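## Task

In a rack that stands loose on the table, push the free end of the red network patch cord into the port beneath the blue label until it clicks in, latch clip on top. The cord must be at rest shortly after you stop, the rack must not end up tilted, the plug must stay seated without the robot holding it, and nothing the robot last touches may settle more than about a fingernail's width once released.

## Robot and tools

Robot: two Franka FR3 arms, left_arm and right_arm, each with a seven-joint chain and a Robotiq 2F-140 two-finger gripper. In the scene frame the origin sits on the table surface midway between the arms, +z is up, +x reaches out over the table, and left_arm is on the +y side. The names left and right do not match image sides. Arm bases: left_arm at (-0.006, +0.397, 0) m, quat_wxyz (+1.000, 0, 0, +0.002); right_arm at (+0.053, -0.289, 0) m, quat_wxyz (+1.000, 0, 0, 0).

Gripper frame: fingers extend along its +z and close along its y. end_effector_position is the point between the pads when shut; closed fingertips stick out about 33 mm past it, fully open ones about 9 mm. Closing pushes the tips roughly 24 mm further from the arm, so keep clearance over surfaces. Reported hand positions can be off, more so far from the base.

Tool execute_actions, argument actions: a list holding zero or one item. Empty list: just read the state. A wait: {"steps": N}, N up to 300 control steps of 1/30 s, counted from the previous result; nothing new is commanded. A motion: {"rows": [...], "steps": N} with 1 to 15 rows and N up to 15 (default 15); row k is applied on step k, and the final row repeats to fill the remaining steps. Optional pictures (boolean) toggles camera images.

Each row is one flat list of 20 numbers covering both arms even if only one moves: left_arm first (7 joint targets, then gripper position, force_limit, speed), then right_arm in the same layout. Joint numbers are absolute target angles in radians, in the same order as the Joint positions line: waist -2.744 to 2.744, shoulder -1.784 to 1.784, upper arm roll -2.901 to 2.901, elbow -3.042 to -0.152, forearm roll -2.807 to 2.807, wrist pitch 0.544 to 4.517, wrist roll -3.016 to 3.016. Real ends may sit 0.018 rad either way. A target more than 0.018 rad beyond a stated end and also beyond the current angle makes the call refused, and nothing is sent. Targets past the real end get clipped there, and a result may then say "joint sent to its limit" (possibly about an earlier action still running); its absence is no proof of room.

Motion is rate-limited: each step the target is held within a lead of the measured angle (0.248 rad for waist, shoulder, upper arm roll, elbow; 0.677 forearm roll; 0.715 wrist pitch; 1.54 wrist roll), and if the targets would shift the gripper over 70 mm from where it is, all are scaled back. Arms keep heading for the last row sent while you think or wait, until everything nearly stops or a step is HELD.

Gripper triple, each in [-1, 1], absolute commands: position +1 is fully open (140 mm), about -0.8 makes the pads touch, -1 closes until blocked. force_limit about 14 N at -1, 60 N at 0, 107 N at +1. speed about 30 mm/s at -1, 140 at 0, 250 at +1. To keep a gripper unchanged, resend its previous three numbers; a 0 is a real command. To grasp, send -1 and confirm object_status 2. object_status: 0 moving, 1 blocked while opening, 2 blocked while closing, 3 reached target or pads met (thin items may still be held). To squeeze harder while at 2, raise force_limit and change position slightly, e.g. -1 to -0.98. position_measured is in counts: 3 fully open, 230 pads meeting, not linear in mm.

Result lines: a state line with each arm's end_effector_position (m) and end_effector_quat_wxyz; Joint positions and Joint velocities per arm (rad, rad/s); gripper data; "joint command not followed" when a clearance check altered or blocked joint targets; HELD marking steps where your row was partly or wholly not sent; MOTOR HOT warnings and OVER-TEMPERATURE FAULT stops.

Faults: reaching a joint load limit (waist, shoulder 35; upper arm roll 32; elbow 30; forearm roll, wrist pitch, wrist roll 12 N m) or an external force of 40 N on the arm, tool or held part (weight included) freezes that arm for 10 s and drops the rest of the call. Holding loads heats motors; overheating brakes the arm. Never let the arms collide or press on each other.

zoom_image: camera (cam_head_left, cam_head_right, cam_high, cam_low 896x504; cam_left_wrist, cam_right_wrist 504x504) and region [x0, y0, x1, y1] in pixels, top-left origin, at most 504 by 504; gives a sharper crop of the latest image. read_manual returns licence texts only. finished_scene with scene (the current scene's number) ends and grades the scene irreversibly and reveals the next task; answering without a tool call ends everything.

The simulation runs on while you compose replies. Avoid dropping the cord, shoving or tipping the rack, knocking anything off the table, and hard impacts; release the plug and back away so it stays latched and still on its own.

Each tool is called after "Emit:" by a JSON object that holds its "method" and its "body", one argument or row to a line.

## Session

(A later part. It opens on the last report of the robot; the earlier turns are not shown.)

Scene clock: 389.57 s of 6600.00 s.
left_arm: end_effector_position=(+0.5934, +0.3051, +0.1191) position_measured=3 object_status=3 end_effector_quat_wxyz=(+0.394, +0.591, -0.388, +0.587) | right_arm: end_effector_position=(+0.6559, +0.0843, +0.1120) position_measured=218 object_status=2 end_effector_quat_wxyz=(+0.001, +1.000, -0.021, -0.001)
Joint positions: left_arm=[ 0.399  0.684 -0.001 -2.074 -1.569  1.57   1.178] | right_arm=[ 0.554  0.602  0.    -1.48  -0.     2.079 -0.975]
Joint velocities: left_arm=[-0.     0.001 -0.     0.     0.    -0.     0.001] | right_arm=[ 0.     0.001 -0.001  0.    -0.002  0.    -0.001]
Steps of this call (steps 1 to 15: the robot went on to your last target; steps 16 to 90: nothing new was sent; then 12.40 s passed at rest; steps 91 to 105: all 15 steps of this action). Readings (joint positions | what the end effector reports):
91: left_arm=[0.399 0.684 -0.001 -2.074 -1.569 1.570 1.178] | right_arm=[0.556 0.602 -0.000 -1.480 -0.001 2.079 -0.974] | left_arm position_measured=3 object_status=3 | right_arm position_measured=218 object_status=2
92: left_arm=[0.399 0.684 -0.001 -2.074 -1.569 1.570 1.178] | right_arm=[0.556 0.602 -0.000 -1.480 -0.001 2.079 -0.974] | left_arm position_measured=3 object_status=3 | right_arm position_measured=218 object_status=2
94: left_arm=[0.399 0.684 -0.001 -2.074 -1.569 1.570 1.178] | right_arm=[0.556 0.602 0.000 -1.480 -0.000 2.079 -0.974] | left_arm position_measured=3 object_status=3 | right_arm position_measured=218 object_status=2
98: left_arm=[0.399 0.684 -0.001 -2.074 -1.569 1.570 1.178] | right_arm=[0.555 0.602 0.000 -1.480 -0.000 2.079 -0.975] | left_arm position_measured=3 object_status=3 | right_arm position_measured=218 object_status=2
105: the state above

Emit:
{"method": "execute_actions", "body": {
  "actions": [
    {"rows": [[0.399,0.6825,0,-2.073,-1.5708,1.5708,1.1847,1,0,0, 0.554,0.596,0,-1.489,0,2.088,-0.975,-1,0.4,-0.6],[0.399,0.6825,0,-2.073,-1.5708,1.5708,1.1847,1,0,0, 0.556,0.589,0,-1.50,0,2.094,-0.975,-1,0.4,-0.6],[0.399,0.6825,0,-2.073,-1.5708,1.5708,1.1847,1,0,0, 0.558,0.582,0,-1.511,0,2.10,-0.97,-1,0.4,-0.6],[0.399,0.6825,0,-2.073,-1.5708,1.5708,1.1847,1,0,0, 0.560,0.5748,0,-1.5218,0,2.102,-0.965,-1,0.4,-0.6]], "steps": 15}
  ],
  "pictures": false
}}

Emit:
{"method": "execute_actions", "body": {
  "actions": [
    {"rows": [[0.399,0.6825,0,-2.073,-1.5708,1.5708,1.1847,1,0,0, 0.5585,0.578,0,-1.5176,0,2.096,-0.975,-1,0.4,-0.6],[0.399,0.6825,0,-2.073,-1.5708,1.5708,1.1847,1,0,0, 0.557,0.581,0,-1.5133,0,2.094,-0.975,-1,0.4,-0.6],[0.399,0.6825,0,-2.073,-1.5708,1.5708,1.1847,1,0,0, 0.5555,0.584,0,-1.509,0,2.0917,-0.977,-1,0.4,-0.6],[0.399,0.6825,0,-2.073,-1.5708,1.5708,1.1847,1,0,0, 0.5541,0.5871,0,-1.5048,0,2.0917,-0.977,-1,0.4,-0.6]], "steps": 15}
  ]
}}

Emit:
{"method": "zoom_image", "body": {
  "camera": "cam_left_wrist",
  "region": [235, 200, 295, 250]
}}

Scene clock: 400.73 s of 6600.00 s.
left_arm: end_effector_position=(+0.5934, +0.3051, +0.1191) position_measured=3 object_status=3 end_effector_quat_wxyz=(+0.394, +0.591, -0.388, +0.587) | right_arm: end_effector_position=(+0.6497, +0.0843, +0.1135) position_measured=218 object_status=2 end_effector_quat_wxyz=(-0.001, +1.000, -0.021, +0.001)
Joint positions: left_arm=[ 0.399  0.684 -0.001 -2.074 -1.569  1.57   1.178] | right_arm=[ 0.559  0.577  0.    -1.519 -0.     2.098 -0.971]
Joint velocities: left_arm=[ 0.    -0.    -0.001 -0.001 -0.     0.001  0.001] | right_arm=[ 0.001  0.002 -0.001 -0.004 -0.001  0.008  0.006]
Steps of this call (steps 1 to 15: the robot went on to your last target; steps 16 to 90: nothing new was sent; then 7.67 s passed at rest; steps 91 to 105: all 15 steps of this action). Readings (joint positions | what the end effector reports):
91: left_arm=[0.399 0.684 -0.001 -2.074 -1.569 1.570 1.178] | right_arm=[0.554 0.601 0.000 -1.482 -0.000 2.080 -0.976] | left_arm position_measured=3 object_status=3 | right_arm position_measured=218 object_status=2
92: left_arm=[0.399 0.684 -0.001 -2.074 -1.569 1.570 1.178] | right_arm=[0.554 0.599 0.000 -1.487 -0.000 2.082 -0.976] | left_arm position_measured=3 object_status=3 | right_arm position_measured=218 object_status=2
94: left_arm=[0.399 0.684 -0.001 -2.074 -1.569 1.570 1.178] | right_arm=[0.555 0.590 0.000 -1.502 -0.000 2.087 -0.975] | left_arm position_measured=3 object_status=3 | right_arm position_measured=218 object_status=2
98: left_arm=[0.399 0.684 -0.001 -2.074 -1.569 1.570 1.178] | right_arm=[0.558 0.579 0.000 -1.516 -0.000 2.094 -0.973] | left_arm position_measured=3 object_status=3 | right_arm position_measured=218 object_status=2
105: the state above

Scene clock: 401.23 s of 6600.00 s.
left_arm: end_effector_position=(+0.5934, +0.3051, +0.1191) position_measured=3 object_status=3 end_effector_quat_wxyz=(+0.394, +0.591, -0.388, +0.587) | right_arm: end_effector_position=(+0.6527, +0.0833, +0.1126) position_measured=218 object_status=2 end_effector_quat_wxyz=(-0.001, +1.000, -0.022, +0.001)
Joint positions: left_arm=[ 0.399  0.684 -0.001 -2.074 -1.569  1.57   1.178] | right_arm=[ 0.555  0.585  0.    -1.507 -0.     2.094 -0.972]
Joint velocities: left_arm=[-0.001  0.    -0.001 -0.001  0.    -0.    -0.001] | right_arm=[-0.001  0.     0.001  0.001 -0.    -0.002 -0.001]
Steps of this call (steps 1 to 15: all 15 steps of this action). Readings (joint positions | what the end effector reports):
1: left_arm=[0.399 0.684 -0.001 -2.074 -1.569 1.570 1.178] | right_arm=[0.559 0.577 0.000 -1.519 -0.000 2.098 -0.971] | left_arm position_measured=3 object_status=3 | right_arm position_measured=218 object_status=2
2: left_arm=[0.399 0.684 -0.001 -2.074 -1.569 1.570 1.178] | right_arm=[0.559 0.577 0.000 -1.518 -0.000 2.098 -0.971] | left_arm position_measured=3 object_status=3 | right_arm position_measured=218 object_status=2
4: left_arm=[0.399 0.684 -0.001 -2.074 -1.569 1.570 1.178] | right_arm=[0.558 0.580 0.000 -1.513 -0.000 2.097 -0.971] | left_arm position_measured=3 object_status=3 | right_arm position_measured=218 object_status=2
8: left_arm=[0.399 0.684 -0.001 -2.074 -1.569 1.570 1.178] | right_arm=[0.556 0.584 0.000 -1.508 -0.000 2.095 -0.972] | left_arm position_measured=3 object_status=3 | right_arm position_measured=218 object_status=2
15: the state above

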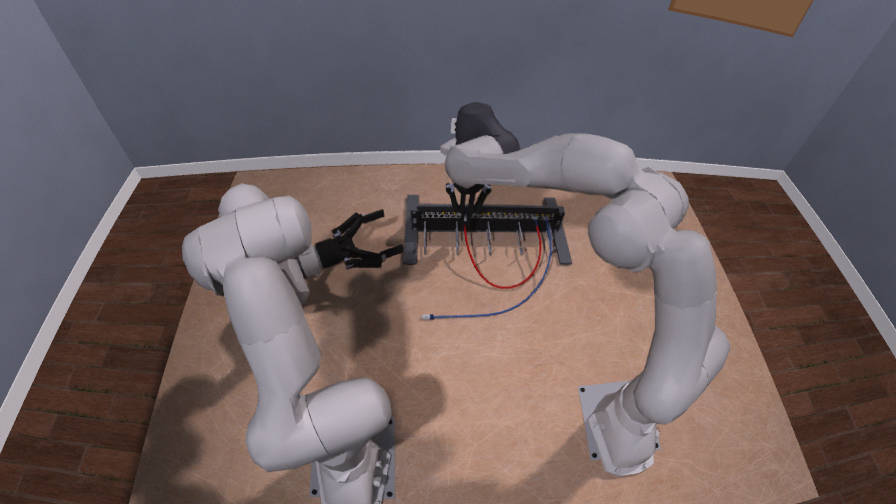

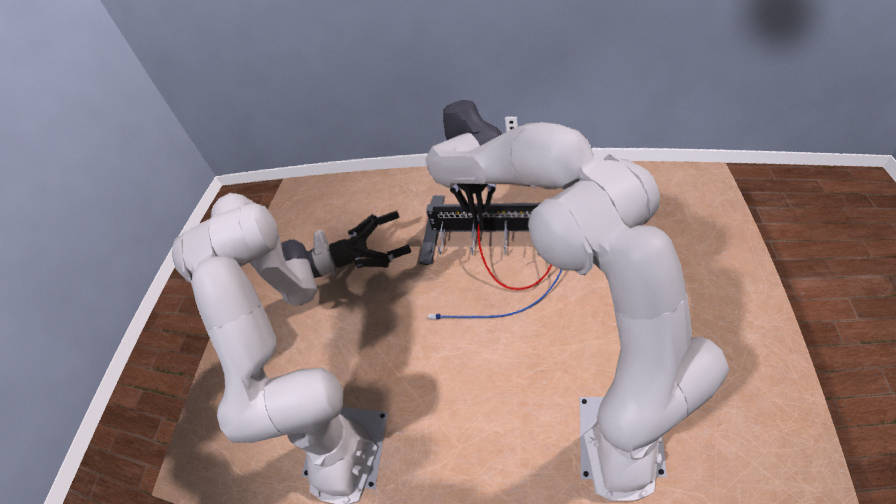

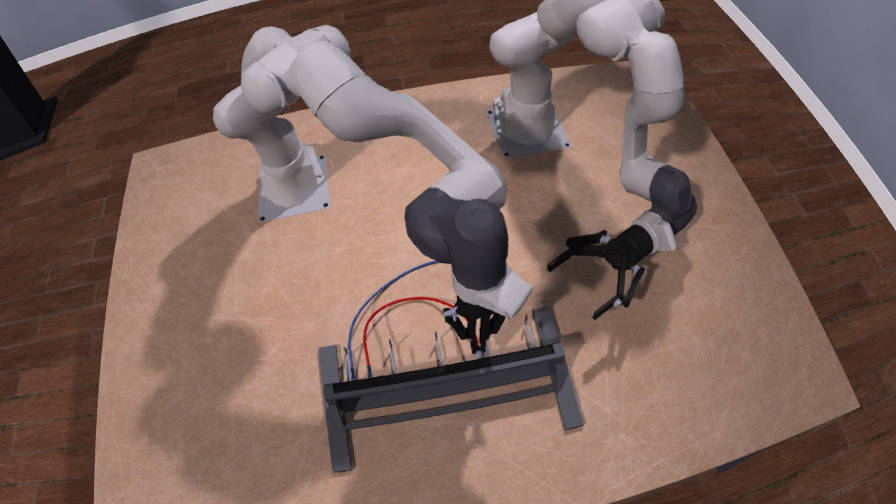

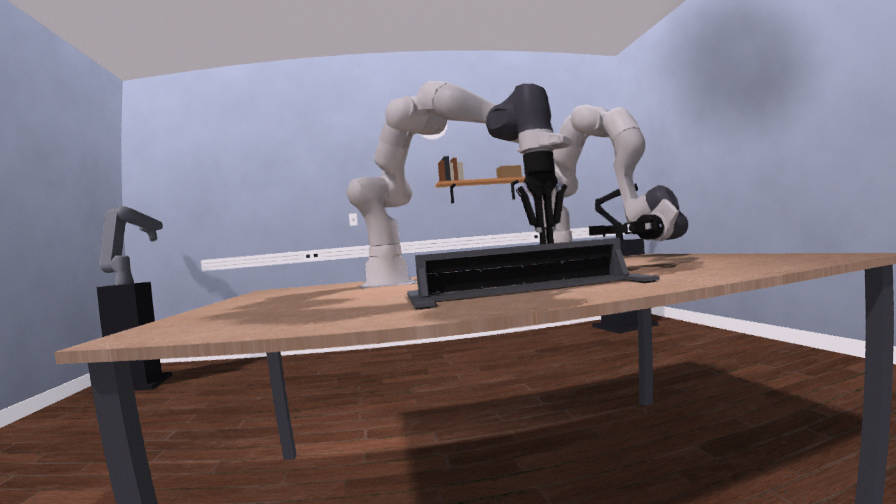

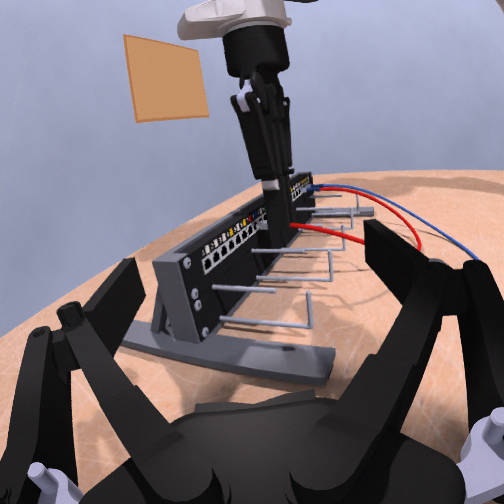

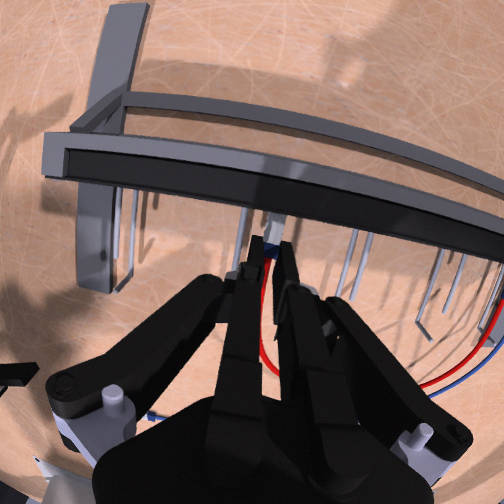

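Region (235, 200, 295, 250) of cam_left_wrist's 504x504 image, scaled by 8.400, with more detail than that image has.

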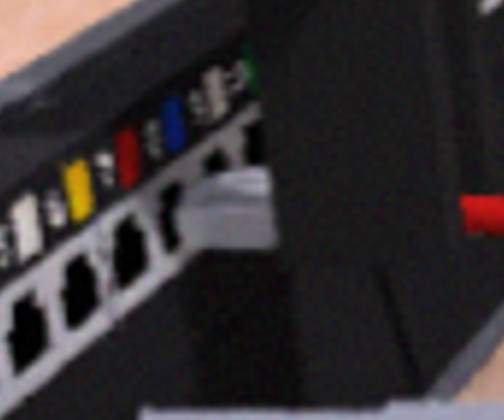

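Emit:
{"method": "execute_actions", "body": {
  "actions": [
    {"rows": [[0.399,0.6825,0,-2.073,-1.5708,1.5708,1.1847,1,0,0, 0.5534,0.5889,0,-1.5019,0,2.09,-0.978,-1,0.4,-0.6],[0.399,0.6825,0,-2.073,-1.5708,1.5708,1.1847,1,0,0, 0.5529,0.5907,0,-1.499,0,2.0885,-0.979,-1,0.4,-0.6],[0.399,0.6825,0,-2.073,-1.5708,1.5708,1.1847,1,0,0, 0.5524,0.5924,0,-1.4961,0,2.087,-0.98,-1,0.4,-0.6],[0.399,0.6825,0,-2.073,-1.5708,1.5708,1.1847,1,0,0, 0.5519,0.5942,0,-1.4931,0,2.086,-0.981,-1,0.4,-0.6],[0.399,0.6825,0,-2.073,-1.5708,1.5708,1.1847,1,0,0, 0.5514,0.596,0,-1.4902,0,2.085,-0.981,-1,0.4,-0.6],[0.399,0.6825,0,-2.073,-1.5708,1.5708,1.1847,1,0,0, 0.5509,0.5978,0,-1.4873,0,2.084,-0.981,-1,0.4,-0.6],[0.399,0.6825,0,-2.073,-1.5708,1.5708,1.1847,1,0,0, 0.5505,0.5995,0,-1.4844,0,2.083,-0.981,-1,0.4,-0.6],[0.399,0.6825,0,-2.073,-1.5708,1.5708,1.1847,1,0,0, 0.5501,0.6013,0,-1.4815,0,2.0825,-0.981,-1,0.4,-0.6]], "steps": 15}
  ],
  "pictures": false
}}

Scene clock: 409.97 s of 6600.00 s.
left_arm: end_effector_position=(+0.5934, +0.3051, +0.1191) position_measured=3 object_status=3 end_effector_quat_wxyz=(+0.394, +0.591, -0.388, +0.587) | right_arm: end_effector_position=(+0.6558, +0.0836, +0.1121) position_measured=218 object_status=2 end_effector_quat_wxyz=(+0.000, +1.000, -0.021, -0.001)
Joint positions: left_arm=[ 0.399  0.684 -0.001 -2.074 -1.569  1.57   1.178] | right_arm=[ 0.553  0.599  0.    -1.485  0.     2.082 -0.976]
Joint velocities: left_arm=[ 0.     0.001 -0.001 -0.001  0.001  0.     0.001] | right_arm=[ 0.     0.002 -0.001  0.006  0.001 -0.006 -0.003]
Steps of this call (steps 1 to 15: the robot went on to your last target; steps 16 to 90: nothing new was sent; then 5.23 s passed at rest; steps 91 to 105: all 15 steps of this action). Readings (joint positions | what the end effector reports):
91: left_arm=[0.399 0.684 -0.001 -2.074 -1.569 1.570 1.178] | right_arm=[0.555 0.586 0.000 -1.506 -0.000 2.094 -0.973] | left_arm position_measured=3 object_status=3 | right_arm position_measured=218 object_status=2
92: left_arm=[0.399 0.684 -0.001 -2.074 -1.569 1.570 1.178] | right_arm=[0.555 0.587 0.000 -1.505 -0.000 2.093 -0.973] | left_arm position_measured=3 object_status=3 | right_arm position_measured=218 object_status=2
94: left_arm=[0.399 0.684 -0.001 -2.074 -1.569 1.570 1.178] | right_arm=[0.555 0.589 0.000 -1.500 -0.000 2.092 -0.974] | left_arm position_measured=3 object_status=3 | right_arm position_measured=218 object_status=2
98: left_arm=[0.399 0.684 -0.001 -2.074 -1.569 1.570 1.178] | right_arm=[0.553 0.596 0.000 -1.490 0.000 2.087 -0.975] | left_arm position_measured=3 object_status=3 | right_arm position_measured=218 object_status=2
105: the state above

Emit:
{"method": "execute_actions", "body": {
  "actions": []
}}

Emit:
{"method": "zoom_image", "body": {
  "camera": "cam_left_wrist",
  "region": [240, 210, 276, 240]
}}

Scene clock: 412.40 s of 6600.00 s.
left_arm: end_effector_position=(+0.5934, +0.3051, +0.1191) position_measured=3 object_status=3 end_effector_quat_wxyz=(+0.394, +0.591, -0.388, +0.587) | right_arm: end_effector_position=(+0.6558, +0.0836, +0.1121) position_measured=218 object_status=2 end_effector_quat_wxyz=(+0.000, +1.000, -0.021, -0.001)
Joint positions: left_arm=[ 0.399  0.684 -0.001 -2.074 -1.569  1.57   1.178] | right_arm=[ 0.553  0.599  0.    -1.484  0.     2.081 -0.977]
Joint velocities: left_arm=[ 0.    -0.     0.    -0.002 -0.001  0.    -0.001] | right_arm=[ 0.003 -0.    -0.001  0.     0.     0.001 -0.001]
Steps of this call (steps 1 to 15: the robot went on to your last target; steps 16 to 73: nothing new was sent). Readings (joint positions | what the end effector reports):
1: left_arm=[0.399 0.684 -0.001 -2.074 -1.569 1.570 1.178] | right_arm=[0.553 0.599 0.000 -1.485 0.000 2.082 -0.976] | left_arm position_measured=3 object_status=3 | right_arm position_measured=218 object_status=2
2: left_arm=[0.399 0.684 -0.001 -2.074 -1.569 1.570 1.178] | right_arm=[0.553 0.599 0.000 -1.485 0.000 2.082 -0.976] | left_arm position_measured=3 object_status=3 | right_arm position_measured=218 object_status=2
4: left_arm=[0.399 0.684 -0.001 -2.074 -1.569 1.570 1.178] | right_arm=[0.553 0.599 0.000 -1.485 0.000 2.082 -0.976] | left_arm position_measured=3 object_status=3 | right_arm position_measured=218 object_status=2
8: left_arm=[0.399 0.684 -0.001 -2.074 -1.569 1.570 1.178] | right_arm=[0.553 0.599 0.000 -1.485 0.000 2.082 -0.976] | left_arm position_measured=3 object_status=3 | right_arm position_measured=218 object_status=2
73: the state above
All arms were judged still, so your last target was given up. Only a new action makes them travel on or press farther. Fingers that are still opening or closing keep moving.

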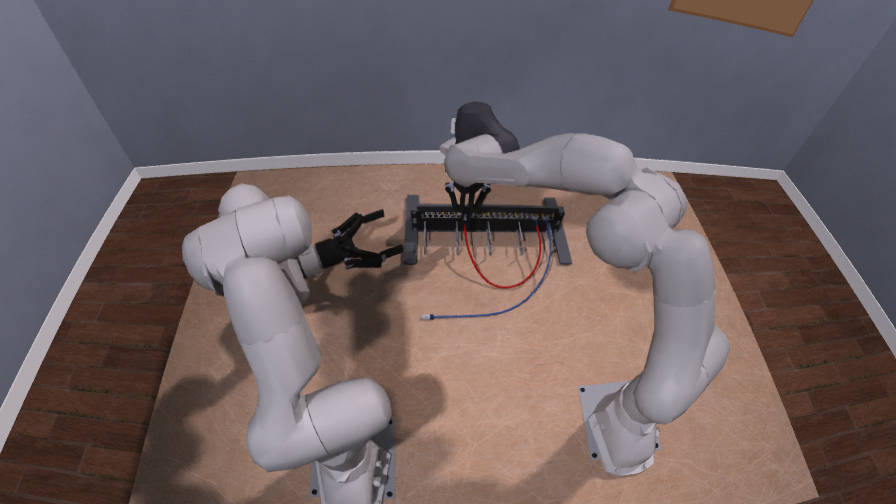

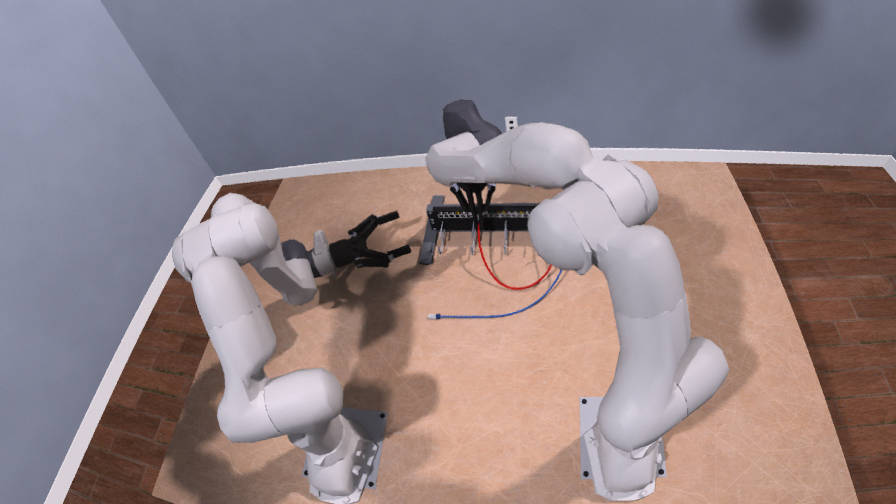

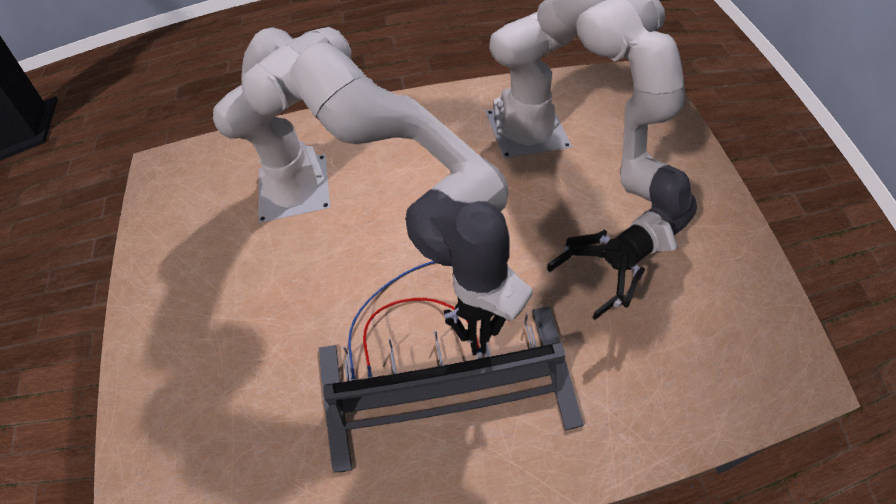

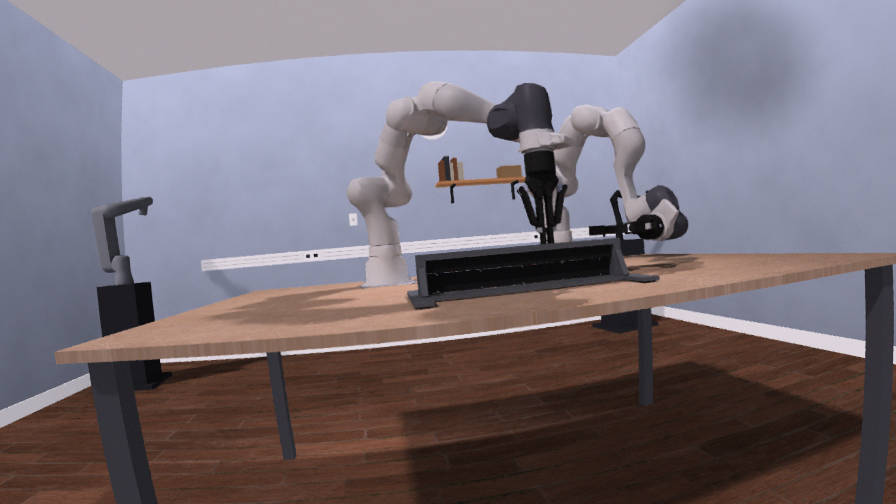

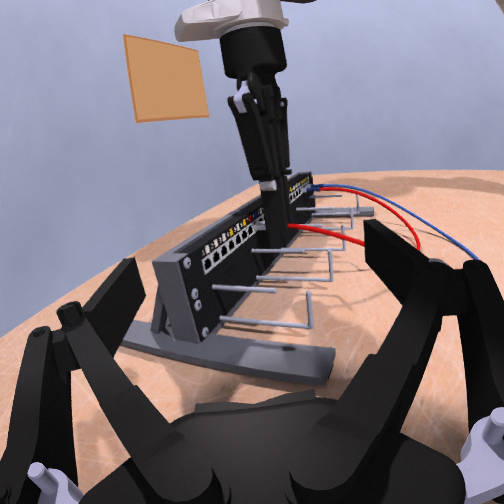

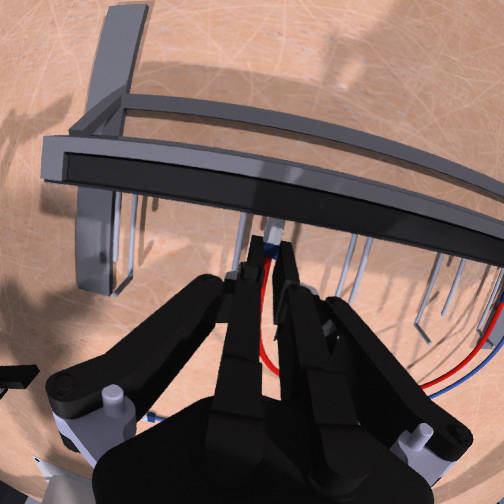

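Region (240, 210, 276, 240) of cam_left_wrist's 504x504 image, scaled by 14.000, with more detail than that image has.

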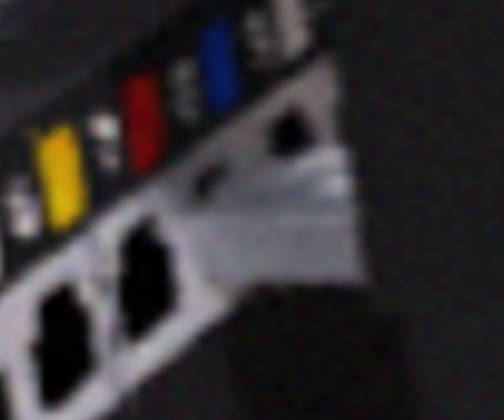

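Emit:
{"method": "execute_actions", "body": {
  "actions": []
}}

Scene clock: 430.23 s of 6600.00 s.
left_arm: end_effector_position=(+0.5934, +0.3051, +0.1191) position_measured=3 object_status=3 end_effector_quat_wxyz=(+0.394, +0.591, -0.388, +0.587) | right_arm: end_effector_position=(+0.6558, +0.0836, +0.1121) position_measured=218 object_status=2 end_effector_quat_wxyz=(+0.000, +1.000, -0.021, -0.001)
Joint positions: left_arm=[ 0.399  0.684 -0.001 -2.074 -1.569  1.57   1.178] | right_arm=[ 0.553  0.599  0.    -1.484  0.     2.081 -0.977]
Joint velocities: left_arm=[ 0.     0.    -0.001  0.     0.001 -0.001  0.   ] | right_arm=[ 0.002  0.     0.002 -0.     0.001 -0.     0.   ]
Steps of this call (steps 1 to 90: nothing new was sent; then 14.83 s passed at rest). Readings (joint positions | what the end effector reports):
1: left_arm=[0.399 0.684 -0.001 -2.074 -1.569 1.570 1.178] | right_arm=[0.553 0.599 0.000 -1.484 0.000 2.081 -0.977] | left_arm position_measured=3 object_status=3 | right_arm position_measured=218 object_status=2
2: left_arm=[0.399 0.684 -0.001 -2.074 -1.569 1.570 1.178] | right_arm=[0.553 0.599 0.000 -1.484 0.000 2.081 -0.977] | left_arm position_measured=3 object_status=3 | right_arm position_measured=218 object_status=2
4: left_arm=[0.399 0.684 -0.001 -2.074 -1.569 1.570 1.178] | right_arm=[0.553 0.599 0.000 -1.484 0.000 2.081 -0.977] | left_arm position_measured=3 object_status=3 | right_arm position_measured=218 object_status=2
8: left_arm=[0.399 0.684 -0.001 -2.074 -1.569 1.570 1.178] | right_arm=[0.553 0.599 0.000 -1.484 0.000 2.081 -0.977] | left_arm position_measured=3 object_status=3 | right_arm position_measured=218 object_status=2
90: the state above

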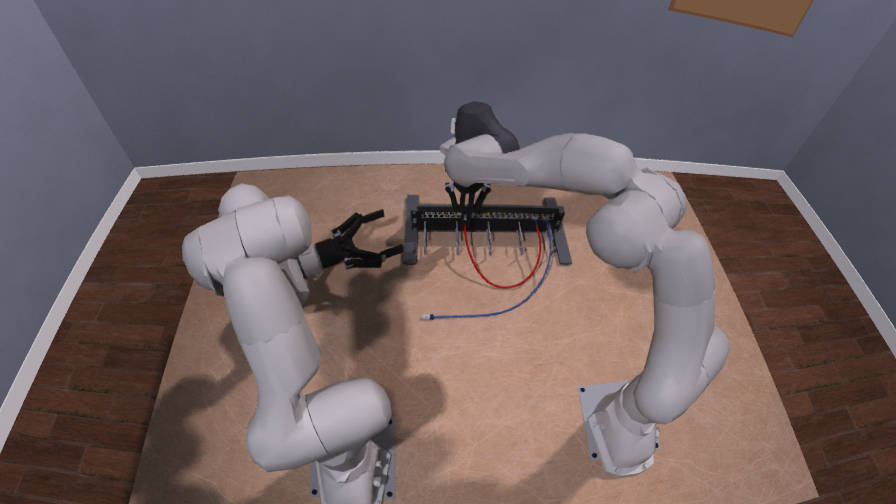

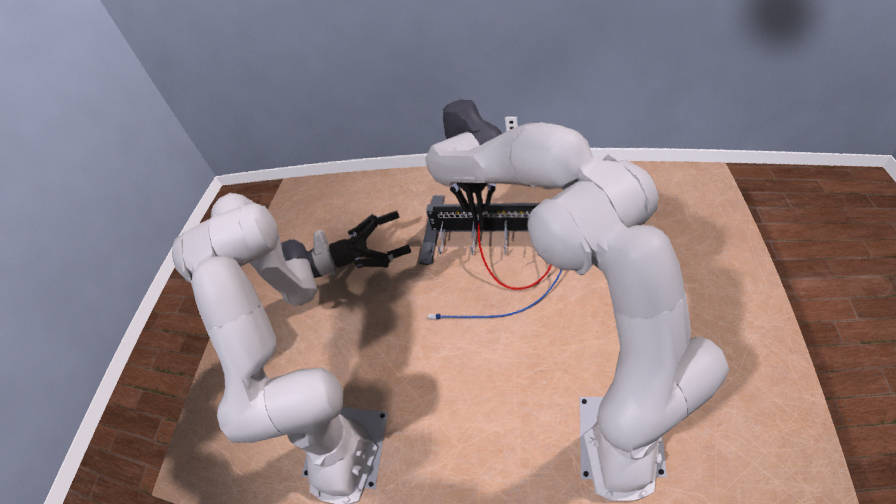

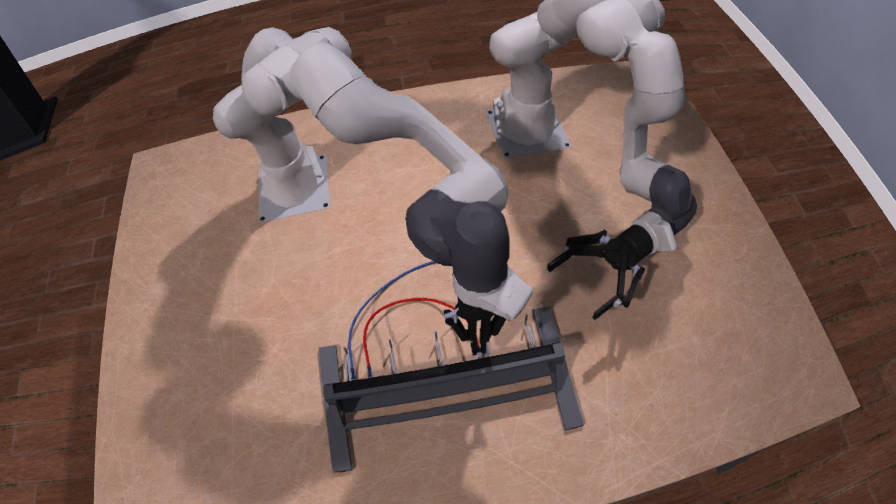

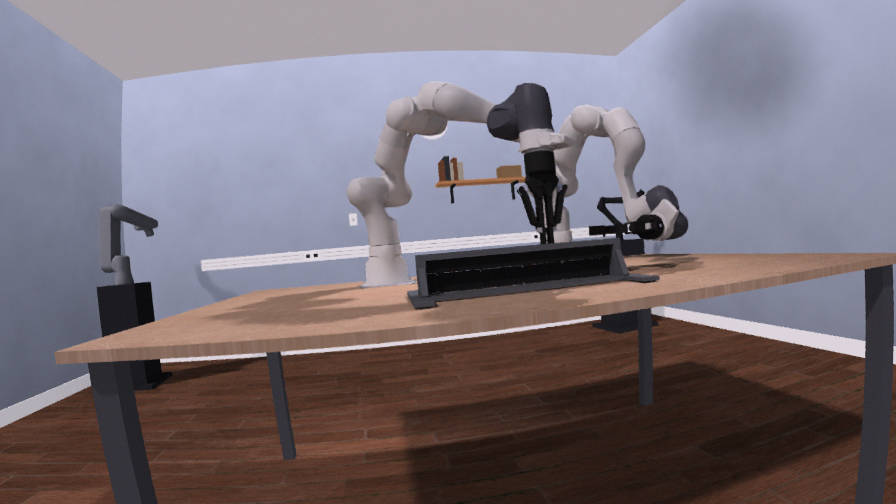

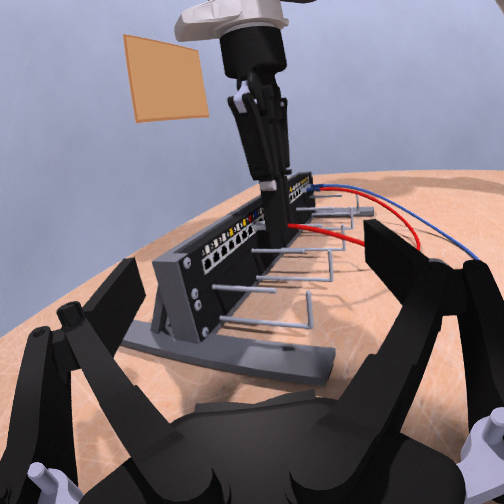

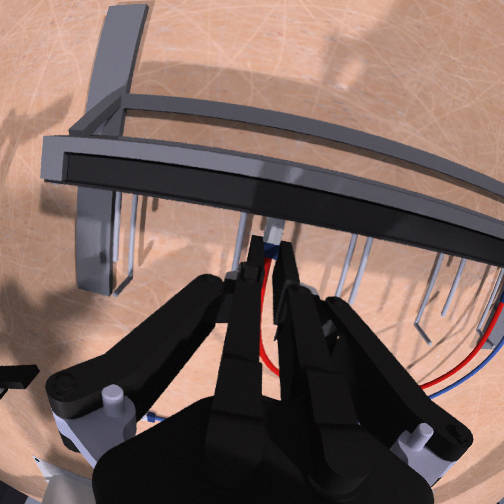

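Emit:
{"method": "execute_actions", "body": {
  "actions": [
    {"rows":[[0.399,0.6825,0,-2.073,-1.5708,1.5708,1.1847,1,0,0,0.553,0.594,0,-1.493,0,2.087,-0.977,-1,0.4,-0.6],[0.399,0.6825,0,-2.073,-1.5708,1.5708,1.1847,1,0,0,0.555,0.588,0,-1.502,0,2.092,-0.974,-1,0.4,-0.6],[0.399,0.6825,0,-2.073,-1.5708,1.5708,1.1847,1,0,0,0.557,0.582,0,-1.511,0,2.096,-0.971,-1,0.4,-0.6],[0.399,0.6825,0,-2.073,-1.5708,1.5708,1.1847,1,0,0,0.558,0.577,0,-1.518,0,2.100,-0.968,-1,0.4,-0.6],[0.399,0.6825,0,-2.073,-1.5708,1.5708,1.1847,1,0,0,0.559,0.573,0,-1.524,0,2.102,-0.966,-1,0.4,-0.6]],"steps":15}
  ],
  "pictures": false
}}

Emit:
{"method": "execute_actions", "body": {
  "actions": [
    {"rows":[[0.399,0.6825,0,-2.073,-1.5708,1.5708,1.1847,1,0,0,0.558,0.575,0,-1.521,0,2.100,-0.968,-1,0.4,-0.6],[0.399,0.6825,0,-2.073,-1.5708,1.5708,1.1847,1,0,0,0.557,0.577,0,-1.518,0,2.0985,-0.970,-1,0.4,-0.6],[0.399,0.6825,0,-2.073,-1.5708,1.5708,1.1847,1,0,0,0.556,0.579,0,-1.515,0,2.097,-0.972,-1,0.4,-0.6],[0.399,0.6825,0,-2.073,-1.5708,1.5708,1.1847,1,0,0,0.555,0.581,0,-1.512,0,2.095,-0.974,-1,0.4,-0.6],[0.399,0.6825,0,-2.073,-1.5708,1.5708,1.1847,1,0,0,0.554,0.583,0,-1.5095,0,2.0935,-0.976,-1,0.4,-0.6],[0.399,0.6825,0,-2.073,-1.5708,1.5708,1.1847,1,0,0,0.5531,0.5852,0,-1.5068,0,2.0918,-0.978,-1,0.4,-0.6]],"steps":15}
  ]
}}

Scene clock: 441.30 s of 6600.00 s.
left_arm: end_effector_position=(+0.5934, +0.3052, +0.1191) position_measured=3 object_status=3 end_effector_quat_wxyz=(+0.394, +0.591, -0.388, +0.587) | right_arm: end_effector_position=(+0.6496, +0.0834, +0.1138) position_measured=218 object_status=2 end_effector_quat_wxyz=(-0.001, +1.000, -0.021, +0.001)
Joint positions: left_arm=[ 0.399  0.684 -0.001 -2.074 -1.569  1.57   1.178] | right_arm=[ 0.558  0.575  0.    -1.521  0.     2.098 -0.972]
Joint velocities: left_arm=[ 0.001 -0.     0.     0.002  0.    -0.     0.001] | right_arm=[-0.001 -0.     0.001 -0.004 -0.001  0.008  0.006]
Steps of this call (steps 1 to 90: nothing new was sent; then 7.57 s passed at rest; steps 91 to 105: all 15 steps of this action). Readings (joint positions | what the end effector reports):
91: left_arm=[0.399 0.684 -0.001 -2.074 -1.569 1.570 1.178] | right_arm=[0.553 0.599 0.000 -1.486 0.000 2.082 -0.977] | left_arm position_measured=3 object_status=3 | right_arm position_measured=218 object_status=2
92: left_arm=[0.399 0.684 -0.001 -2.074 -1.569 1.570 1.178] | right_arm=[0.553 0.596 0.000 -1.490 0.000 2.083 -0.977] | left_arm position_measured=3 object_status=3 | right_arm position_measured=218 object_status=2
94: left_arm=[0.399 0.684 -0.001 -2.074 -1.569 1.570 1.178] | right_arm=[0.554 0.589 0.000 -1.503 0.000 2.087 -0.976] | left_arm position_measured=3 object_status=3 | right_arm position_measured=218 object_status=2
98: left_arm=[0.399 0.684 -0.001 -2.074 -1.569 1.570 1.178] | right_arm=[0.557 0.578 0.000 -1.518 0.000 2.094 -0.974] | left_arm position_measured=3 object_status=3 | right_arm position_measured=218 object_status=2
105: the state above

Scene clock: 441.80 s of 6600.00 s.
left_arm: end_effector_position=(+0.5934, +0.3052, +0.1191) position_measured=3 object_status=3 end_effector_quat_wxyz=(+0.394, +0.591, -0.388, +0.587) | right_arm: end_effector_position=(+0.6527, +0.0826, +0.1130) position_measured=218 object_status=2 end_effector_quat_wxyz=(-0.001, +1.000, -0.022, +0.001)
Joint positions: left_arm=[ 0.399  0.684 -0.001 -2.074 -1.569  1.57   1.178] | right_arm=[ 0.554  0.583  0.    -1.509  0.     2.095 -0.973]
Joint velocities: left_arm=[ 0.001 -0.001 -0.001  0.     0.001  0.     0.001] | right_arm=[ 0.002  0.001 -0.     0.002  0.001 -0.003 -0.002]
Steps of this call (steps 1 to 15: all 15 steps of this action). Readings (joint positions | what the end effector reports):
1: left_arm=[0.399 0.684 -0.001 -2.074 -1.569 1.570 1.178] | right_arm=[0.558 0.575 0.000 -1.521 0.000 2.098 -0.972] | left_arm position_measured=3 object_status=3 | right_arm position_measured=218 object_status=2
2: left_arm=[0.399 0.684 -0.001 -2.074 -1.569 1.570 1.178] | right_arm=[0.558 0.575 0.000 -1.521 0.000 2.098 -0.972] | left_arm position_measured=3 object_status=3 | right_arm position_measured=218 object_status=2
4: left_arm=[0.399 0.684 -0.001 -2.074 -1.569 1.570 1.178] | right_arm=[0.558 0.576 0.000 -1.518 0.000 2.098 -0.972] | left_arm position_measured=3 object_status=3 | right_arm position_measured=218 object_status=2
8: left_arm=[0.399 0.684 -0.001 -2.074 -1.569 1.570 1.178] | right_arm=[0.555 0.581 0.000 -1.511 0.000 2.096 -0.973] | left_arm position_measured=3 object_status=3 | right_arm position_measured=218 object_status=2
15: the state above

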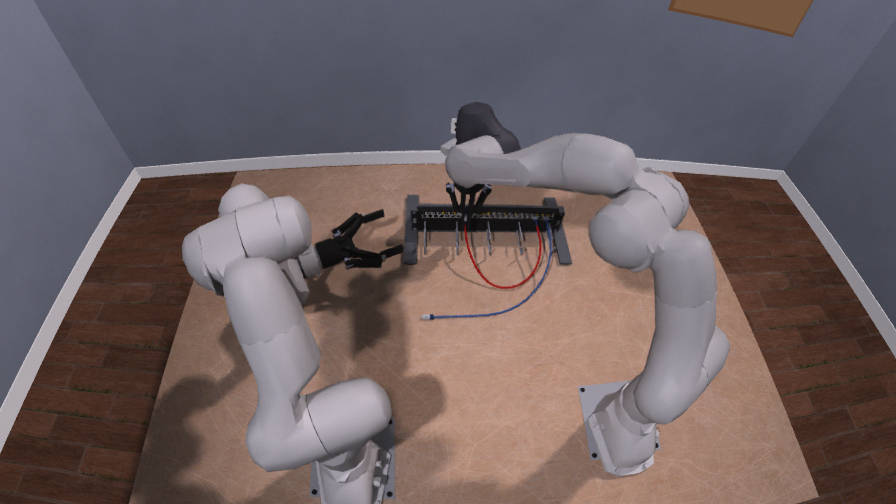

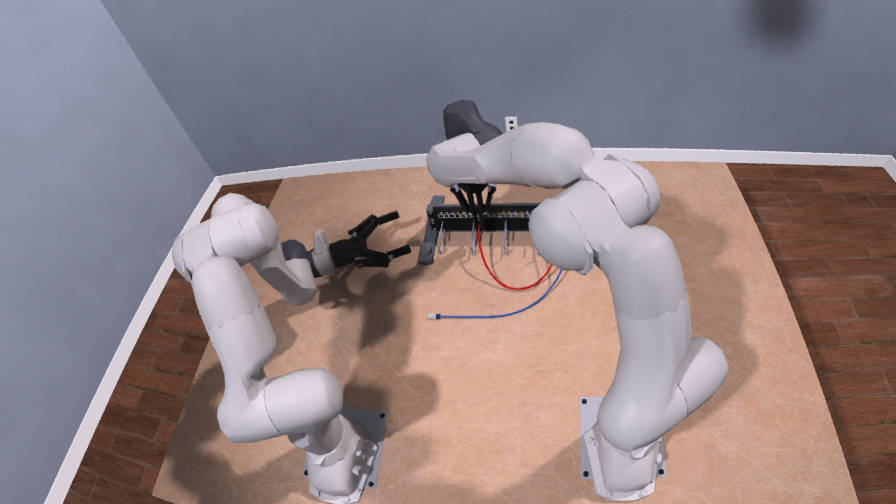

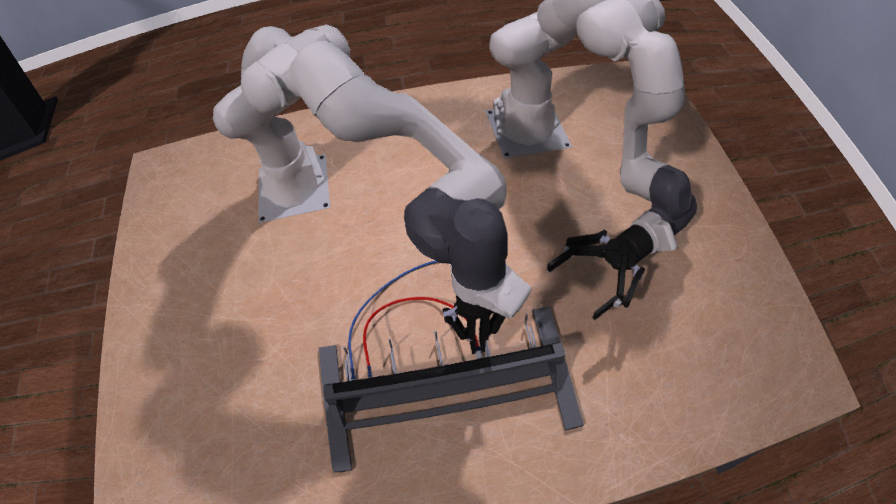

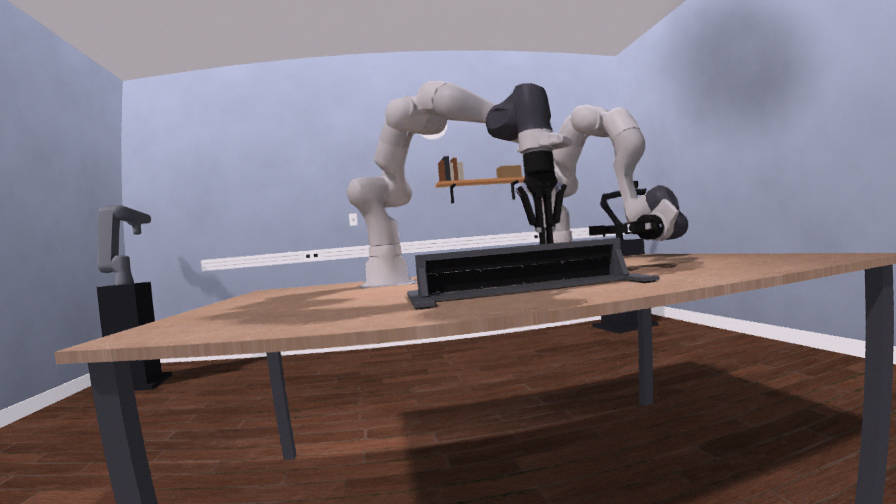

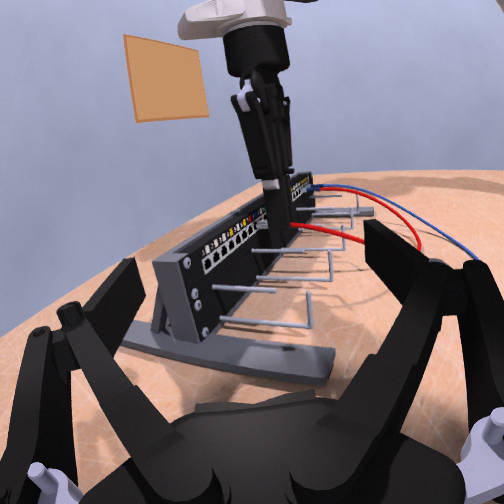

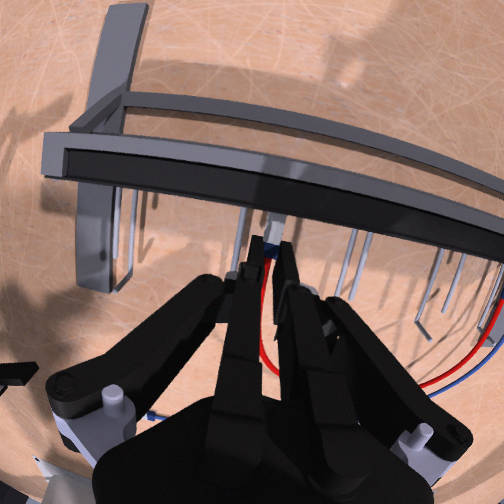

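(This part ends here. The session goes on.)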